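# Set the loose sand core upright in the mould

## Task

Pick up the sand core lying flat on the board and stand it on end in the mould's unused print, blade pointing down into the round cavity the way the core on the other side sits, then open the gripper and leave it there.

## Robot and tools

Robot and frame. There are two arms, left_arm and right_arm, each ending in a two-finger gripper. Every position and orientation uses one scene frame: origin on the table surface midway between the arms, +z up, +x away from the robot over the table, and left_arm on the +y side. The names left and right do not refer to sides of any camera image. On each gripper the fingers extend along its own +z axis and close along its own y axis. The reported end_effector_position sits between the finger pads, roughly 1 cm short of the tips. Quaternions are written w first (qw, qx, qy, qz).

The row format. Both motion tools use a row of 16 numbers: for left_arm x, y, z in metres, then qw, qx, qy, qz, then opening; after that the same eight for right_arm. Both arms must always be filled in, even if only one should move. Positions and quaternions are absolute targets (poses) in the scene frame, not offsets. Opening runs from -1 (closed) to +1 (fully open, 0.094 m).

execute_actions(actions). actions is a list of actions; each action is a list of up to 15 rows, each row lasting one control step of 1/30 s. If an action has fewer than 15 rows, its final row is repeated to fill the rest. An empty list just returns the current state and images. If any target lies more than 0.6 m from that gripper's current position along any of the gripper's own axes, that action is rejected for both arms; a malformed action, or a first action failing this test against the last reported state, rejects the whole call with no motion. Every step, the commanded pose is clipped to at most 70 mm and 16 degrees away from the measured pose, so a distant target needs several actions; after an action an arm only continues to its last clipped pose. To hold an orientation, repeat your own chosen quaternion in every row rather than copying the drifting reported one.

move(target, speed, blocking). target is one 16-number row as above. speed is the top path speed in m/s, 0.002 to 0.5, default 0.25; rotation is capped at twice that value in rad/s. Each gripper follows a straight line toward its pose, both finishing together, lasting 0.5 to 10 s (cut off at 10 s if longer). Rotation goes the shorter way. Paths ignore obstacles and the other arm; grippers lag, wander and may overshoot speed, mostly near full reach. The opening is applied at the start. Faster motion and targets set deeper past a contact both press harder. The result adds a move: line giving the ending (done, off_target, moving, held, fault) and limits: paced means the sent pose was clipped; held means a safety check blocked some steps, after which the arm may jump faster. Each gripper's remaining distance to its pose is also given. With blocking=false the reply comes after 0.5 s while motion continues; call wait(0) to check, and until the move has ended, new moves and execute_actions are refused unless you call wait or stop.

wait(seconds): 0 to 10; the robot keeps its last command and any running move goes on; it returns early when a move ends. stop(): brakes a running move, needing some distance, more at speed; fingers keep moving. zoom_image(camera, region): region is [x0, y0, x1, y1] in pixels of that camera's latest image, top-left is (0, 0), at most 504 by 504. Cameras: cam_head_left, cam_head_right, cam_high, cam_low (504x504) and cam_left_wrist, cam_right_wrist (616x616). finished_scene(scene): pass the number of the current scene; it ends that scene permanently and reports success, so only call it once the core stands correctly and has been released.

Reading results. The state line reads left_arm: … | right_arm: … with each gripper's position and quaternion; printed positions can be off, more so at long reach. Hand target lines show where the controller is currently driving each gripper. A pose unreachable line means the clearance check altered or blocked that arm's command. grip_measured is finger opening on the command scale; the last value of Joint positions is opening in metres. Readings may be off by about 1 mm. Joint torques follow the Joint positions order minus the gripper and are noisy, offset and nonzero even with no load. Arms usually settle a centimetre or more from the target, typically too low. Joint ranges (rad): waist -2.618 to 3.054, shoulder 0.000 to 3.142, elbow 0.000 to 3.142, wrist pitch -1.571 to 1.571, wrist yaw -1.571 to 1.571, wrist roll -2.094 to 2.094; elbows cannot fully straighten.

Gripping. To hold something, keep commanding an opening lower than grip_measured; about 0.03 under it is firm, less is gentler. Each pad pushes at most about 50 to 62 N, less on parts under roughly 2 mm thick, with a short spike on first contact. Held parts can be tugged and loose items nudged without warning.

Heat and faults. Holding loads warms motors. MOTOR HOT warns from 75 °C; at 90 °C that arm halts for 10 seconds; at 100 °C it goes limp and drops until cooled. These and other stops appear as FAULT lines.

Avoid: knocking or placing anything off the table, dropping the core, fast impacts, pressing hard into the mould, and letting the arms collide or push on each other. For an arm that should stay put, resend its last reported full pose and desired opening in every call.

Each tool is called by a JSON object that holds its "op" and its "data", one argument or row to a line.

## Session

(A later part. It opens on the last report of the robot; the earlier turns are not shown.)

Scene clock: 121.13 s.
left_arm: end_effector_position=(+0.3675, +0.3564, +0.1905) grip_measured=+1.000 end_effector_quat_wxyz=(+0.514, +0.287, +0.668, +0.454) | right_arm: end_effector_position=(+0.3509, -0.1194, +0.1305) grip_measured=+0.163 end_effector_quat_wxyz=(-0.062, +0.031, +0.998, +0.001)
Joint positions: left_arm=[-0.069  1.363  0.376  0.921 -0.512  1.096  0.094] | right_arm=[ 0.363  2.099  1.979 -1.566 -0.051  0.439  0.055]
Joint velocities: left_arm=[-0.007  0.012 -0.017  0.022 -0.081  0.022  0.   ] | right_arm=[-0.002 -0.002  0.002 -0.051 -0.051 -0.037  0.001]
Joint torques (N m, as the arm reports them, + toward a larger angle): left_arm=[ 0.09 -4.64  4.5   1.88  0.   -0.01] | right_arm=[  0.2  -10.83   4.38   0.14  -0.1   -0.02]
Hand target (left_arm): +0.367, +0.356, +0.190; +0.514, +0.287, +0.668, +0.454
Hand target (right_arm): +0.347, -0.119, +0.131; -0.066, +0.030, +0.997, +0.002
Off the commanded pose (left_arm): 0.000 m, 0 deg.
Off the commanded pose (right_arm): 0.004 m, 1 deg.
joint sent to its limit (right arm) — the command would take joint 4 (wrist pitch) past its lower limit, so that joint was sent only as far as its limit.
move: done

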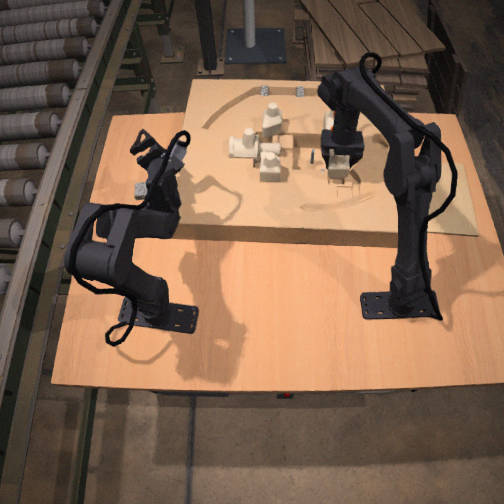

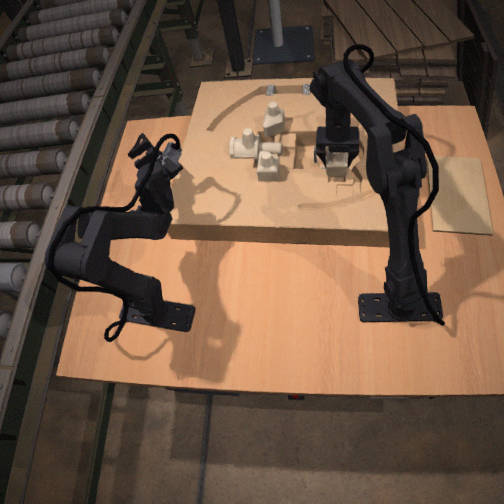

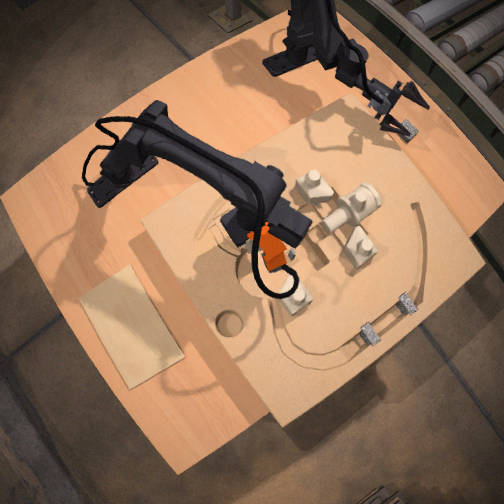

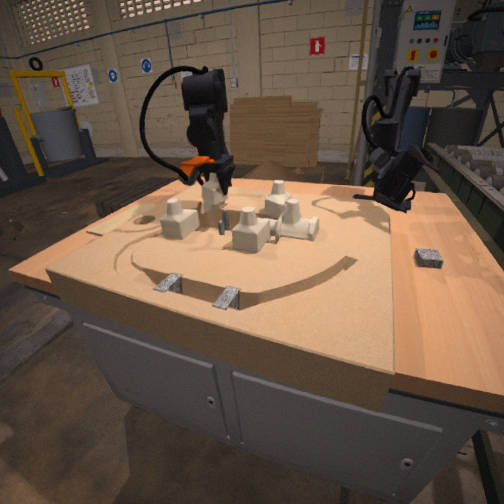

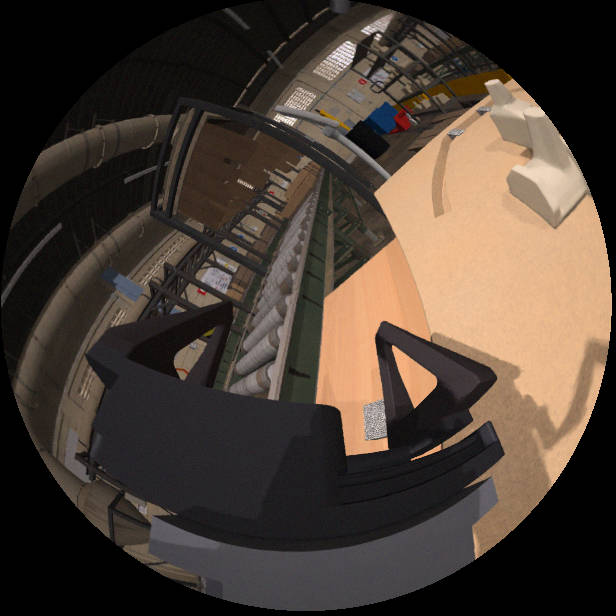

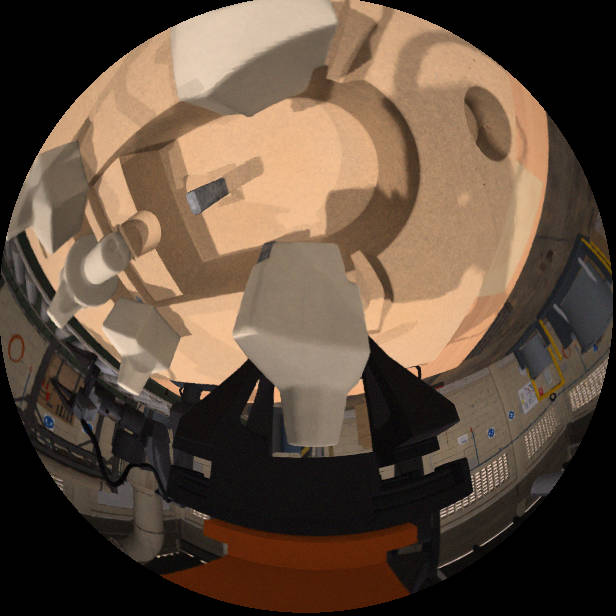

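{"op": "move", "data": {
  "target": [0.3675,0.3564,0.1905,0.514,0.287,0.668,0.454,1,0.345,-0.119,0.128,-0.07,0.03,0.997,0,0.115],
  "speed": 0.01
}}

{"op": "zoom_image", "data": {
  "camera": "cam_head_right",
  "region": [312,150,362,200]
}}

{"op": "zoom_image", "data": {
  "camera": "cam_low",
  "region": [185,165,245,225]
}}

Scene clock: 126.00 s.
left_arm: end_effector_position=(+0.3675, +0.3564, +0.1905) grip_measured=+1.000 end_effector_quat_wxyz=(+0.514, +0.287, +0.668, +0.454) | right_arm: end_effector_position=(+0.3498, -0.1196, +0.1287) grip_measured=+0.163 end_effector_quat_wxyz=(-0.065, +0.031, +0.997, +0.000)
Joint positions: left_arm=[-0.069  1.363  0.376  0.921 -0.512  1.096  0.094] | right_arm=[ 0.363  2.099  1.971 -1.563 -0.052  0.439  0.055]
Joint velocities: left_arm=[-0.012 -0.002 -0.017  0.007  0.037 -0.022  0.   ] | right_arm=[-0.002 -0.007  0.012 -0.051 -0.007 -0.081 -0.001]
Joint torques (N m, as the arm reports them, + toward a larger angle): left_arm=[ 0.04 -4.73  4.56  1.9  -0.04 -0.02] | right_arm=[  0.28 -10.79   3.99   0.15  -0.09  -0.02]
Hand target (left_arm): +0.367, +0.356, +0.190; +0.514, +0.287, +0.668, +0.454
Hand target (right_arm): +0.345, -0.119, +0.128; -0.070, +0.030, +0.997, +0.000
Off the commanded pose (left_arm): 0.000 m, 0 deg.
Off the commanded pose (right_arm): 0.005 m, 1 deg.
move: done

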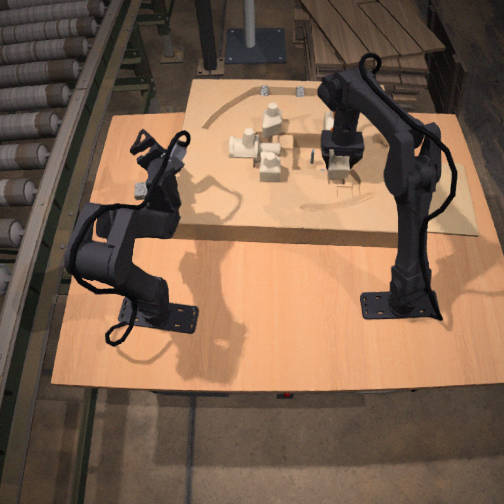

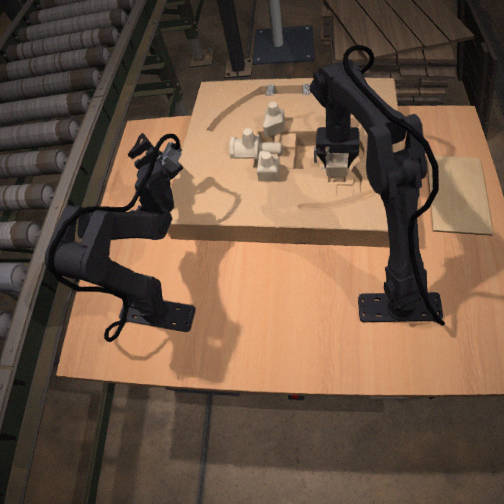

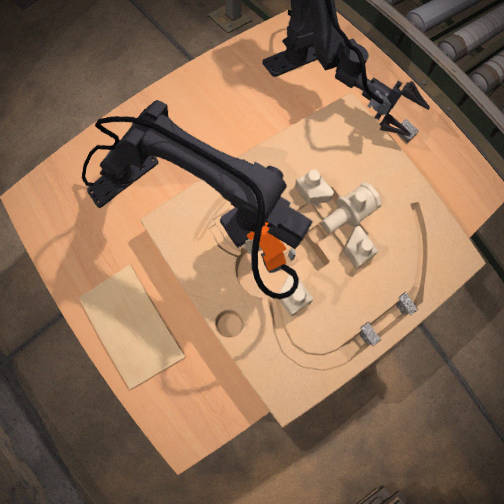

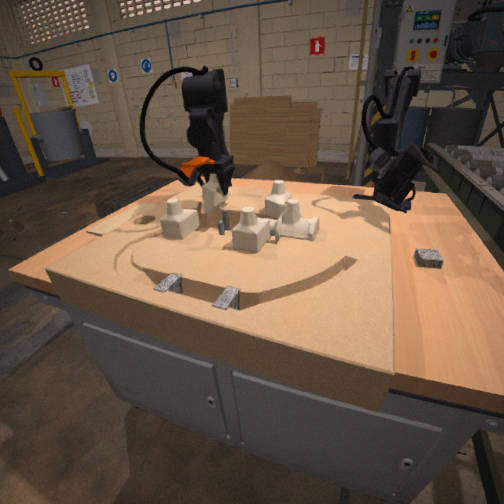

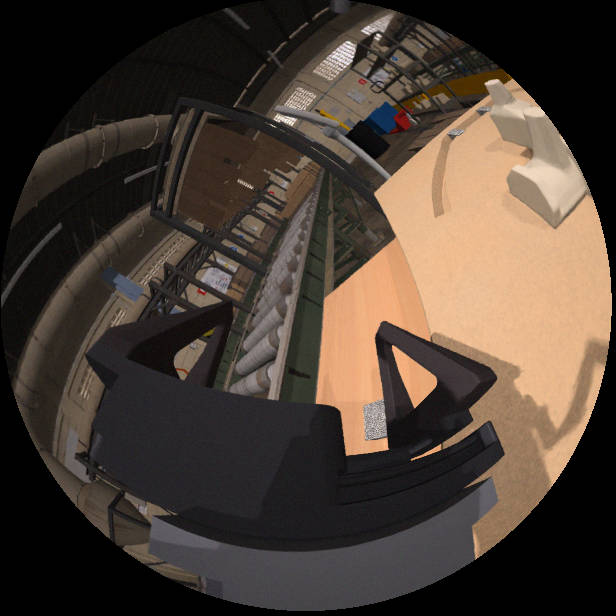

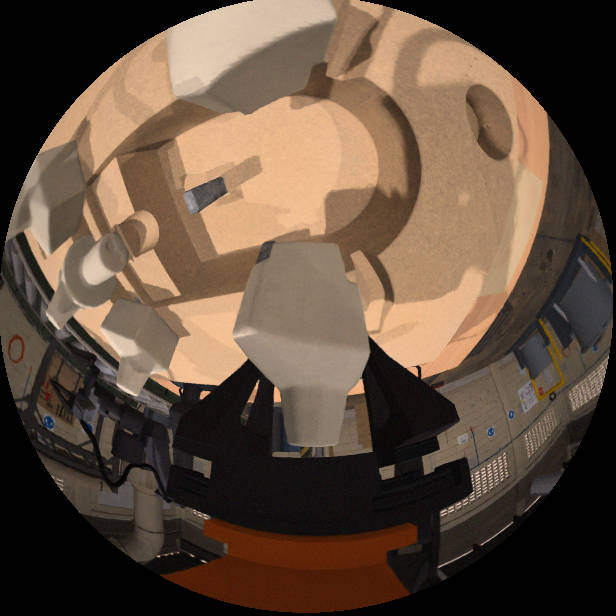

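Region (312, 150, 362, 200) of cam_head_right's 504x504 image, scaled by 10.080, with more detail than that image has.

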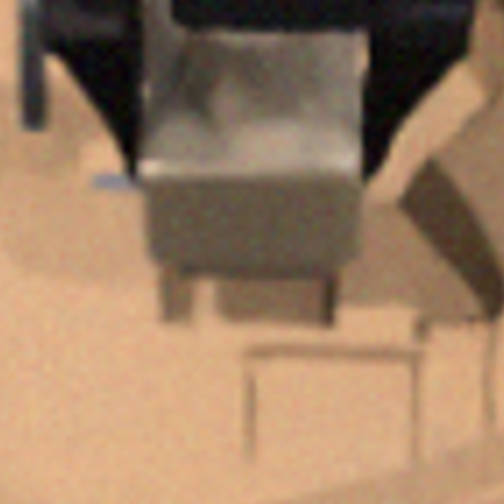

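Region (185, 165, 245, 225) of cam_low's 504x504 image, scaled by 8.400, with more detail than that image has.

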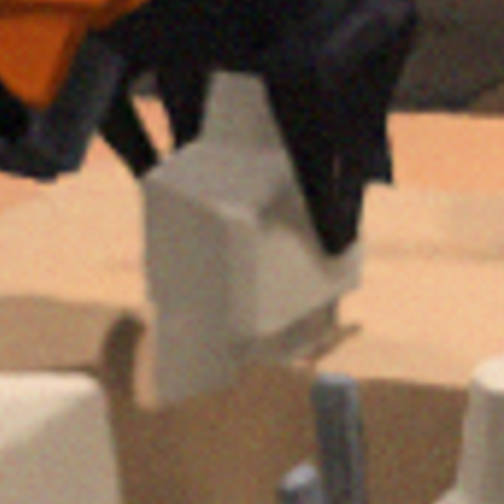

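Elbow now breaks free at ~4 Nm; continuing along the same line.

{"op": "move", "data": {
  "target": [0.3675,0.3564,0.1905,0.514,0.287,0.668,0.454,1,0.3425,-0.119,0.124,-0.08,0.03,0.996,0,0.115],
  "speed": 0.01
}}

{"op": "zoom_image", "data": {
  "camera": "cam_head_right",
  "region": [312,150,362,200]
}}

{"op": "zoom_image", "data": {
  "camera": "cam_low",
  "region": [185,165,245,225]
}}

Scene clock: 130.47 s.
left_arm: end_effector_position=(+0.3675, +0.3564, +0.1905) grip_measured=+1.000 end_effector_quat_wxyz=(+0.514, +0.287, +0.668, +0.454) | right_arm: end_effector_position=(+0.3496, -0.1196, +0.1282) grip_measured=+0.163 end_effector_quat_wxyz=(-0.066, +0.031, +0.997, -0.000)
Joint positions: left_arm=[-0.069  1.363  0.376  0.921 -0.512  1.096  0.094] | right_arm=[ 0.363  2.099  1.97  -1.562 -0.052  0.439  0.055]
Joint velocities: left_arm=[ 0.002  0.002  0.002  0.066 -0.007 -0.007  0.   ] | right_arm=[-0.002  0.017 -0.002  0.007 -0.022 -0.066 -0.001]
Joint torques (N m, as the arm reports them, + toward a larger angle): left_arm=[-0.07 -4.65  4.53  1.89 -0.05  0.01] | right_arm=[  0.17 -10.26   3.73   0.1   -0.17  -0.04]
Hand target (left_arm): +0.367, +0.356, +0.190; +0.514, +0.287, +0.668, +0.454
Hand target (right_arm): +0.343, -0.119, +0.124; -0.080, +0.030, +0.996, +0.000
Off the commanded pose (left_arm): 0.000 m, 0 deg.
Off the commanded pose (right_arm): 0.008 m, 2 deg.
joint sent to its limit (right arm) — the command would take joint 4 (wrist pitch) past its lower limit, so that joint was sent only as far as its limit.
move: done

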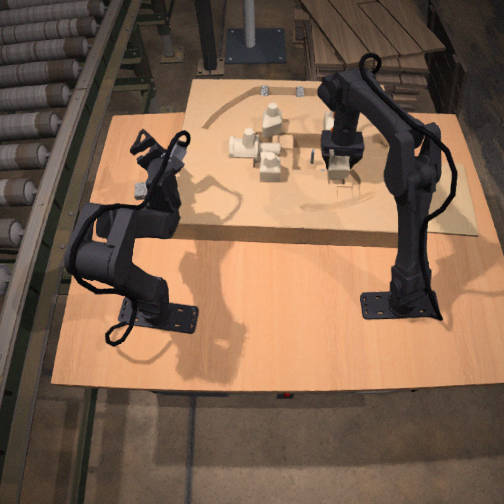

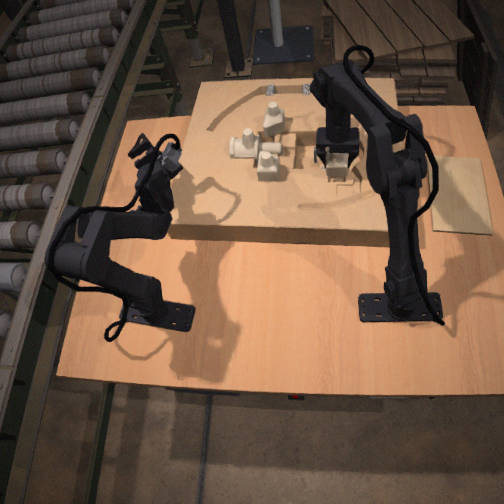

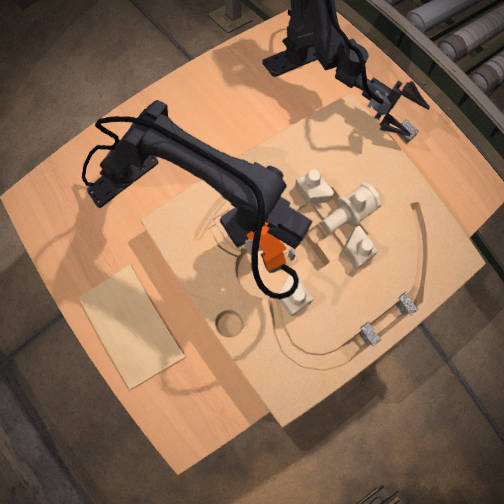

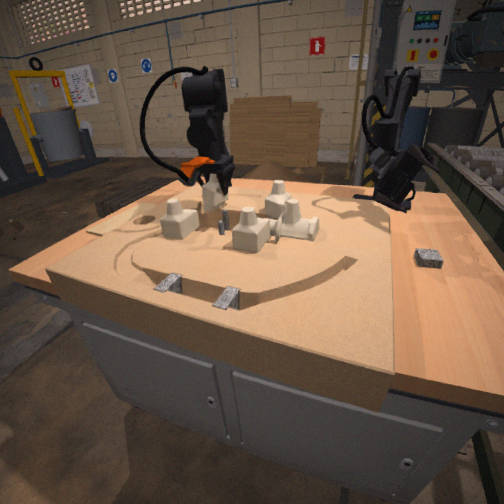

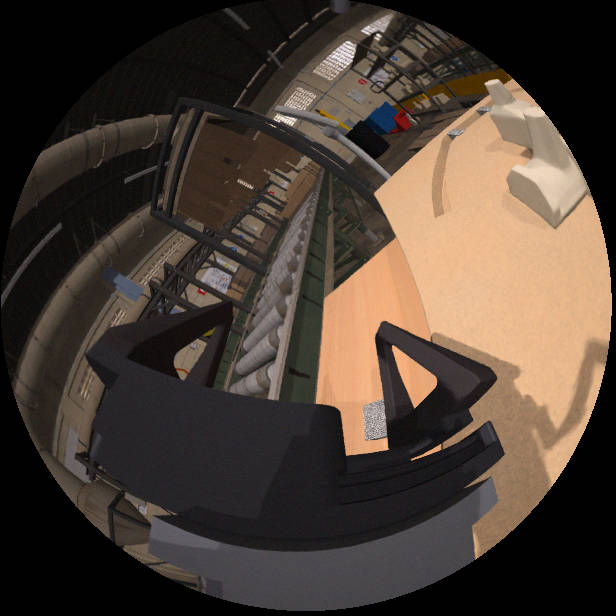

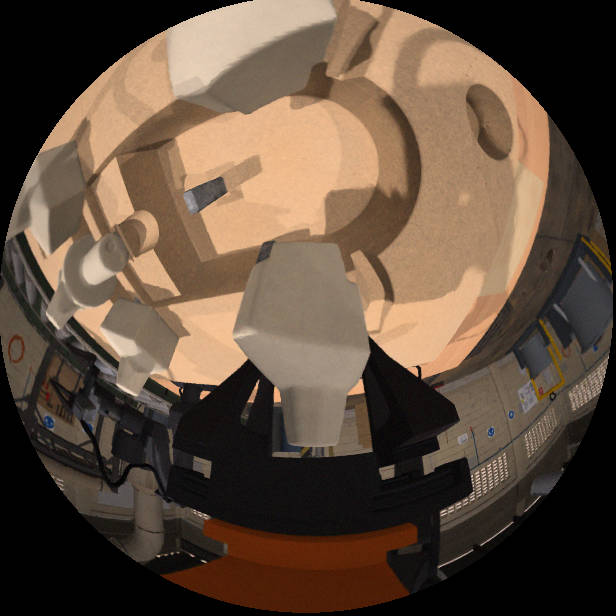

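Region (312, 150, 362, 200) of cam_head_right's 504x504 image, scaled by 10.080, with more detail than that image has.

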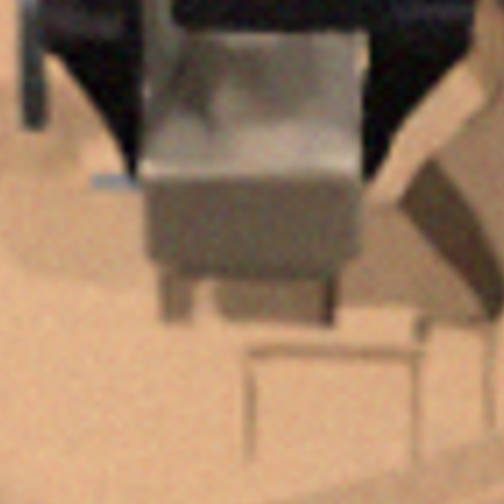

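Region (185, 165, 245, 225) of cam_low's 504x504 image, scaled by 8.400, with more detail than that image has.

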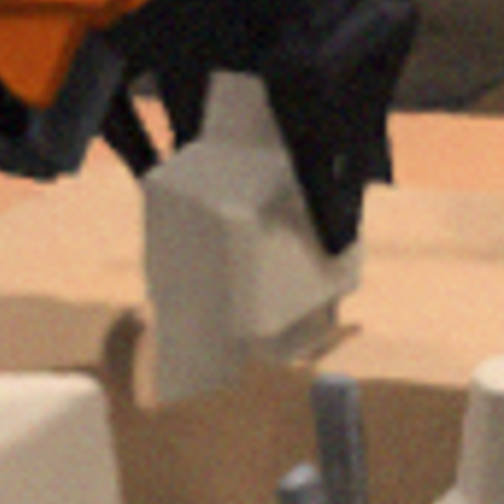

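{"op": "move", "data": {
  "target": [0.3675,0.3564,0.1905,0.514,0.287,0.668,0.454,1,0.336,-0.119,0.134,-0.065,0.03,0.997,0,0.115],
  "speed": 0.012
}}

{"op": "zoom_image", "data": {
  "camera": "cam_head_right",
  "region": [312,150,362,200]
}}

{"op": "zoom_image", "data": {
  "camera": "cam_low",
  "region": [185,165,245,225]
}}

Scene clock: 138.50 s.
left_arm: end_effector_position=(+0.3675, +0.3564, +0.1905) grip_measured=+1.000 end_effector_quat_wxyz=(+0.514, +0.287, +0.668, +0.454) | right_arm: end_effector_position=(+0.3486, -0.1198, +0.1280) grip_measured=+0.163 end_effector_quat_wxyz=(-0.057, +0.033, +0.998, +0.003)
Joint positions: left_arm=[-0.069  1.363  0.376  0.921 -0.512  1.096  0.094] | right_arm=[ 0.364  2.074  1.933 -1.532 -0.051  0.444  0.055]
Joint velocities: left_arm=[-0.007  0.007 -0.007 -0.007  0.007  0.007  0.   ] | right_arm=[-0.002 -0.002  0.002 -0.051 -0.037 -0.007  0.001]
Joint torques (N m, as the arm reports them, + toward a larger angle): left_arm=[ 0.04 -4.65  4.5   1.9  -0.01 -0.01] | right_arm=[  1.02 -12.18   3.89  -0.07  -0.06   0.03]
Hand target (left_arm): +0.367, +0.356, +0.191; +0.514, +0.287, +0.668, +0.454
Hand target (right_arm): +0.336, -0.119, +0.134; -0.065, +0.030, +0.997, -0.000
Off the commanded pose (left_arm): 0.000 m, 0 deg.
Off the commanded pose (right_arm): 0.014 m, 1 deg.
move: off_target (right_arm)

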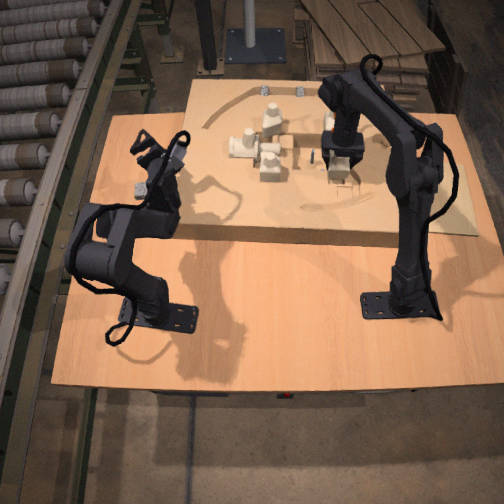

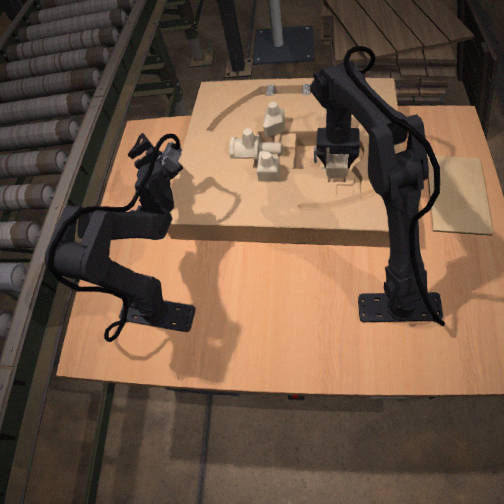

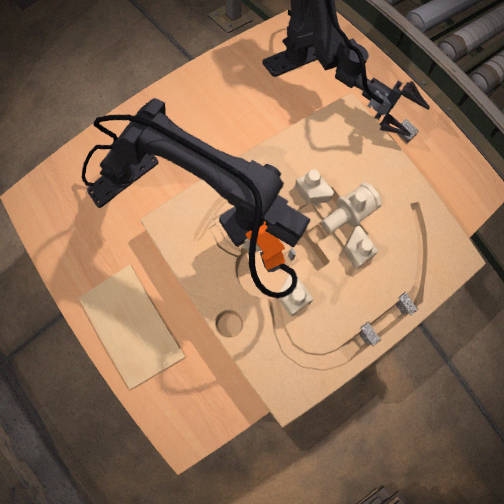

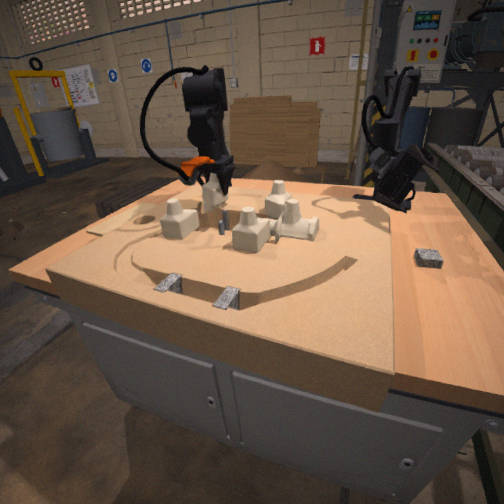

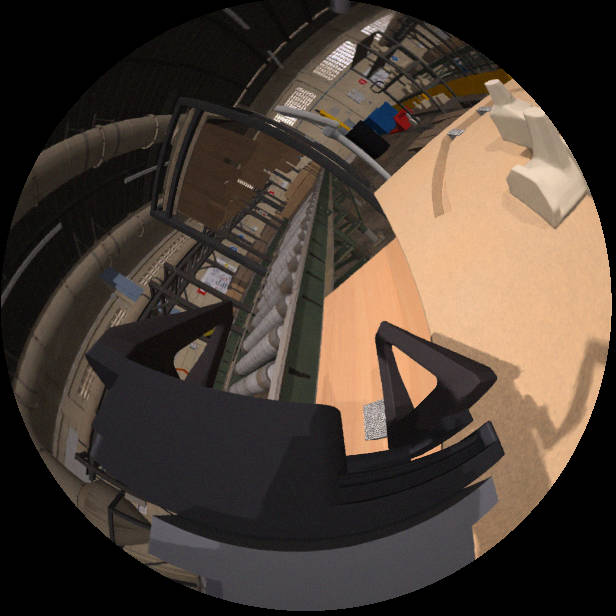

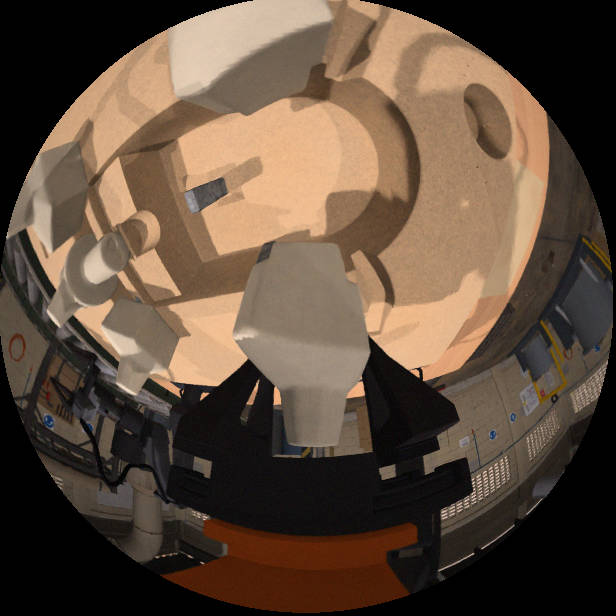

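Region (312, 150, 362, 200) of cam_head_right's 504x504 image, scaled by 10.080, with more detail than that image has.

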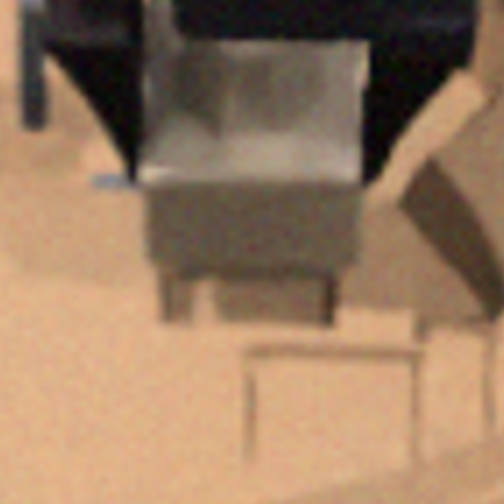

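Region (185, 165, 245, 225) of cam_low's 504x504 image, scaled by 8.400, with more detail than that image has.

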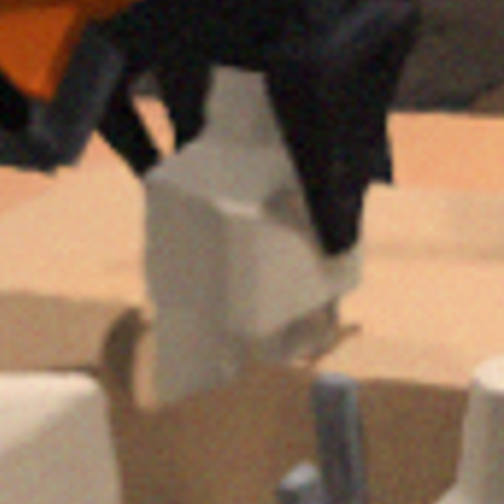

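{"op": "move", "data": {
  "target": [0.3675,0.3564,0.1905,0.514,0.287,0.668,0.454,1,0.351,-0.119,0.13,-0.075,0.03,0.997,0,0.115],
  "speed": 0.012
}}

{"op": "move", "data": {
  "target": [0.3675,0.3564,0.1905,0.514,0.287,0.668,0.454,1,0.352,-0.119,0.123,-0.085,0.03,0.996,0,0.115],
  "speed": 0.01
}}

{"op": "zoom_image", "data": {
  "camera": "cam_head_right",
  "region": [312,150,362,200]
}}

{"op": "zoom_image", "data": {
  "camera": "cam_low",
  "region": [185,165,245,225]
}}

Scene clock: 146.17 s.
left_arm: end_effector_position=(+0.3675, +0.3564, +0.1905) grip_measured=+1.000 end_effector_quat_wxyz=(+0.514, +0.287, +0.668, +0.454) | right_arm: end_effector_position=(+0.3492, -0.1195, +0.1283) grip_measured=+0.163 end_effector_quat_wxyz=(-0.061, +0.033, +0.998, +0.001)
Joint positions: left_arm=[-0.069  1.363  0.376  0.921 -0.512  1.096  0.094] | right_arm=[ 0.364  2.087  1.952 -1.548 -0.051  0.444  0.055]
Joint velocities: left_arm=[-0.012  0.002  0.002 -0.007 -0.051 -0.007  0.   ] | right_arm=[ 0.002 -0.002 -0.007 -0.066 -0.037 -0.022 -0.   ]
Joint torques (N m, as the arm reports them, + toward a larger angle): left_arm=[ 0.13 -4.68  4.55  1.91 -0.02 -0.02] | right_arm=[-0.43 -8.81  7.27 -0.04 -0.13 -0.14]
Hand target (left_arm): +0.367, +0.356, +0.190; +0.514, +0.287, +0.668, +0.454
Hand target (right_arm): +0.351, -0.119, +0.130; -0.066, +0.030, +0.997, +0.004
Off the commanded pose (left_arm): 0.000 m, 0 deg.
Off the commanded pose (right_arm): 0.003 m, 2 deg.
joint sent to its limit (right arm) — the command would take joint 4 (wrist pitch) past its lower limit, so that joint was sent only as far as its limit.
move: done

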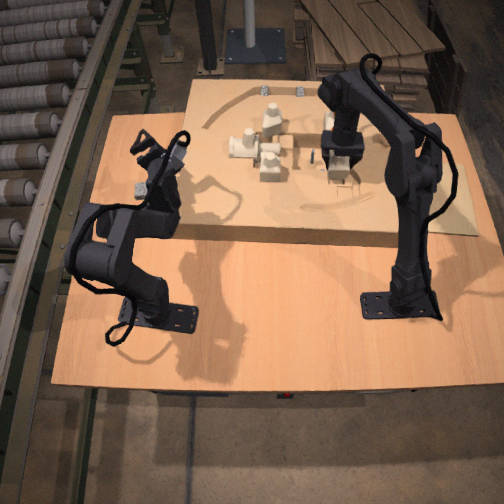

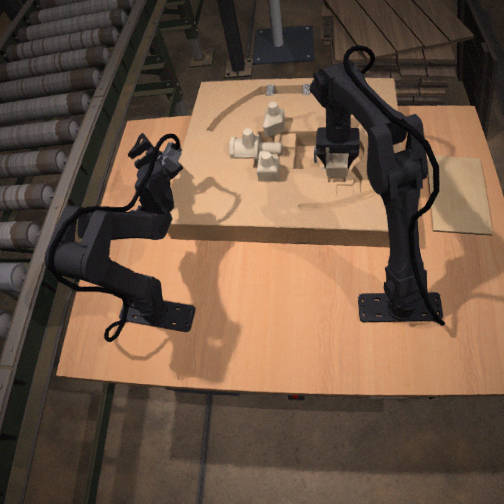

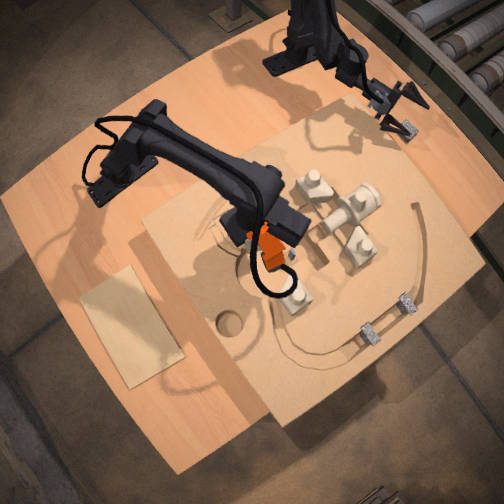

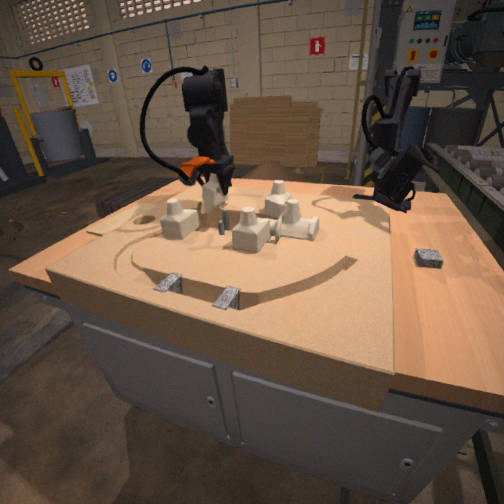

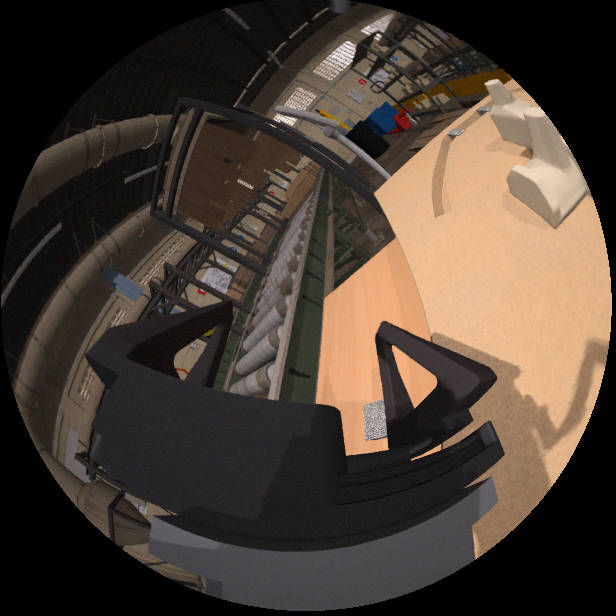

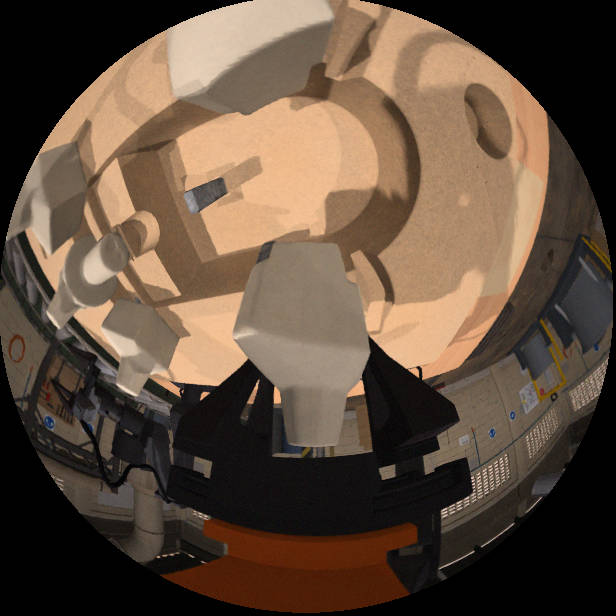

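Scene clock: 148.80 s.
left_arm: end_effector_position=(+0.3675, +0.3564, +0.1905) grip_measured=+1.000 end_effector_quat_wxyz=(+0.514, +0.287, +0.668, +0.454) | right_arm: end_effector_position=(+0.3492, -0.1199, +0.1280) grip_measured=+0.163 end_effector_quat_wxyz=(-0.063, +0.032, +0.997, +0.003)
Joint positions: left_arm=[-0.069  1.363  0.376  0.921 -0.512  1.096  0.094] | right_arm=[ 0.361  2.088  1.952 -1.549 -0.057  0.439  0.055]
Joint velocities: left_arm=[-0.017 -0.002  0.022 -0.037  0.007  0.051  0.   ] | right_arm=[-0.012 -0.002  0.017 -0.022  0.066 -0.022  0.   ]
Joint torques (N m, as the arm reports them, + toward a larger angle): left_arm=[ 0.14 -4.57  4.45  1.89  0.   -0.01] | right_arm=[-0.52 -7.21  7.48 -0.04 -0.16 -0.13]
Hand target (left_arm): +0.367, +0.356, +0.190; +0.514, +0.287, +0.668, +0.454
Hand target (right_arm): +0.352, -0.119, +0.123; -0.076, +0.031, +0.997, +0.004
Off the commanded pose (left_arm): 0.000 m, 0 deg.
Off the commanded pose (right_arm): 0.006 m, 3 deg.
joint sent to its limit (right arm) — the command would take joint 4 (wrist pitch) past its lower limit, so that joint was sent only as far as its limit.
move: off_target (right_arm)

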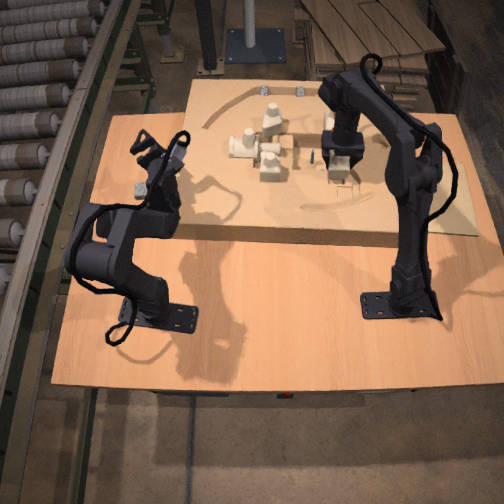

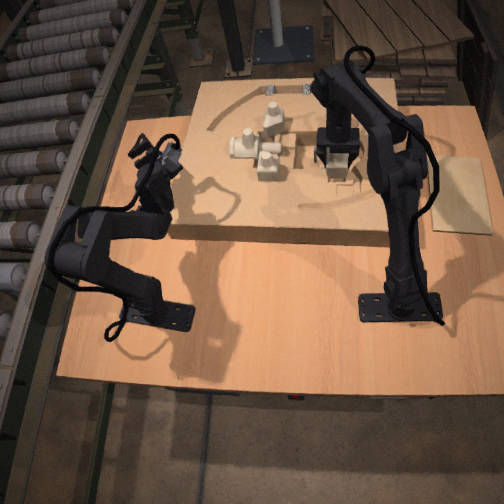

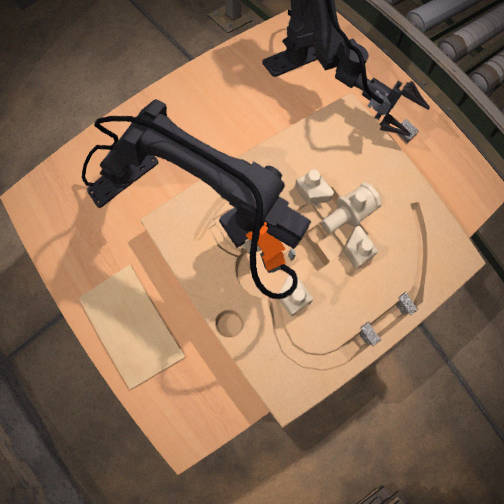

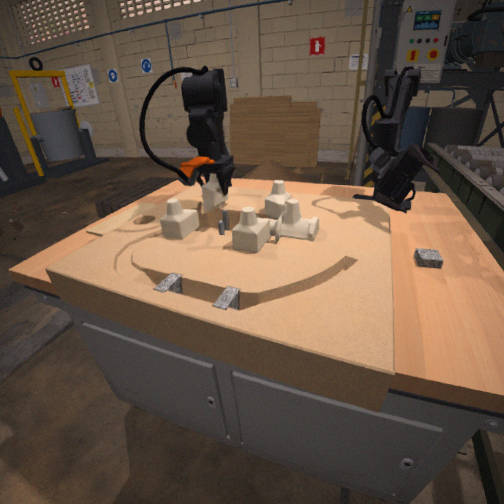

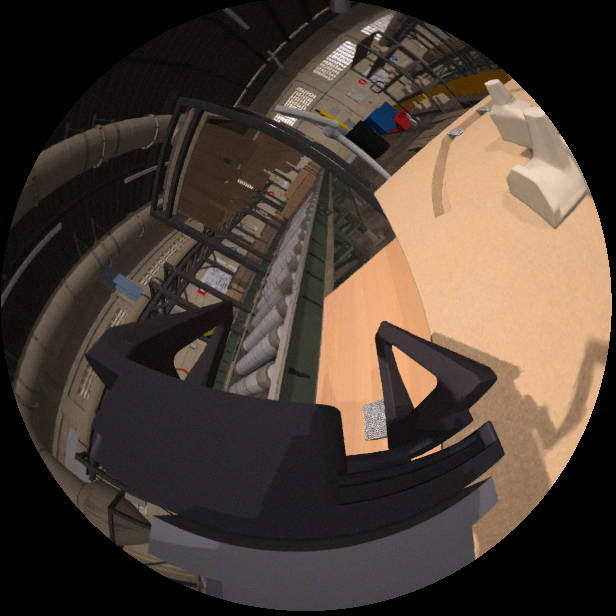

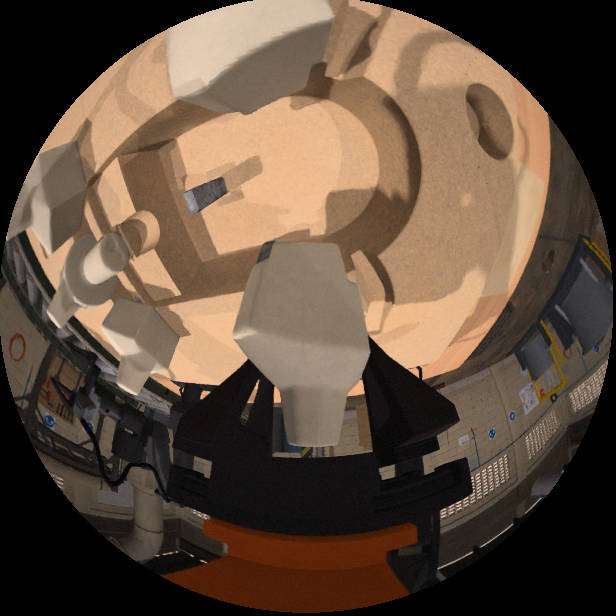

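Region (312, 150, 362, 200) of cam_head_right's 504x504 image, scaled by 10.080, with more detail than that image has.

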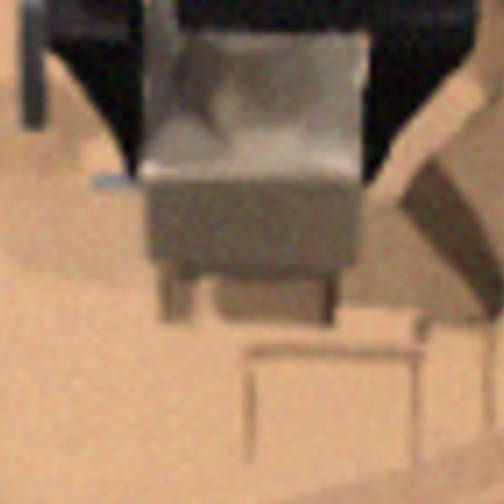

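Region (185, 165, 245, 225) of cam_low's 504x504 image, scaled by 8.400, with more detail than that image has.

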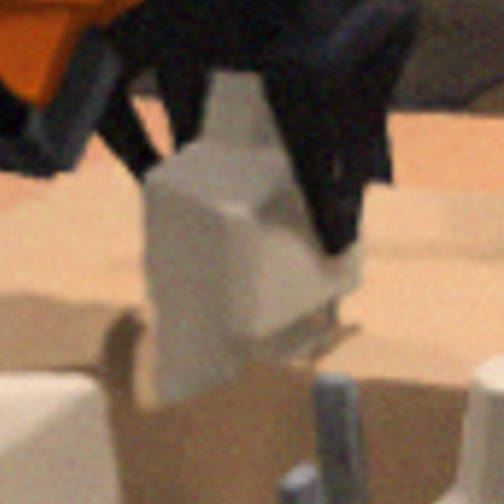

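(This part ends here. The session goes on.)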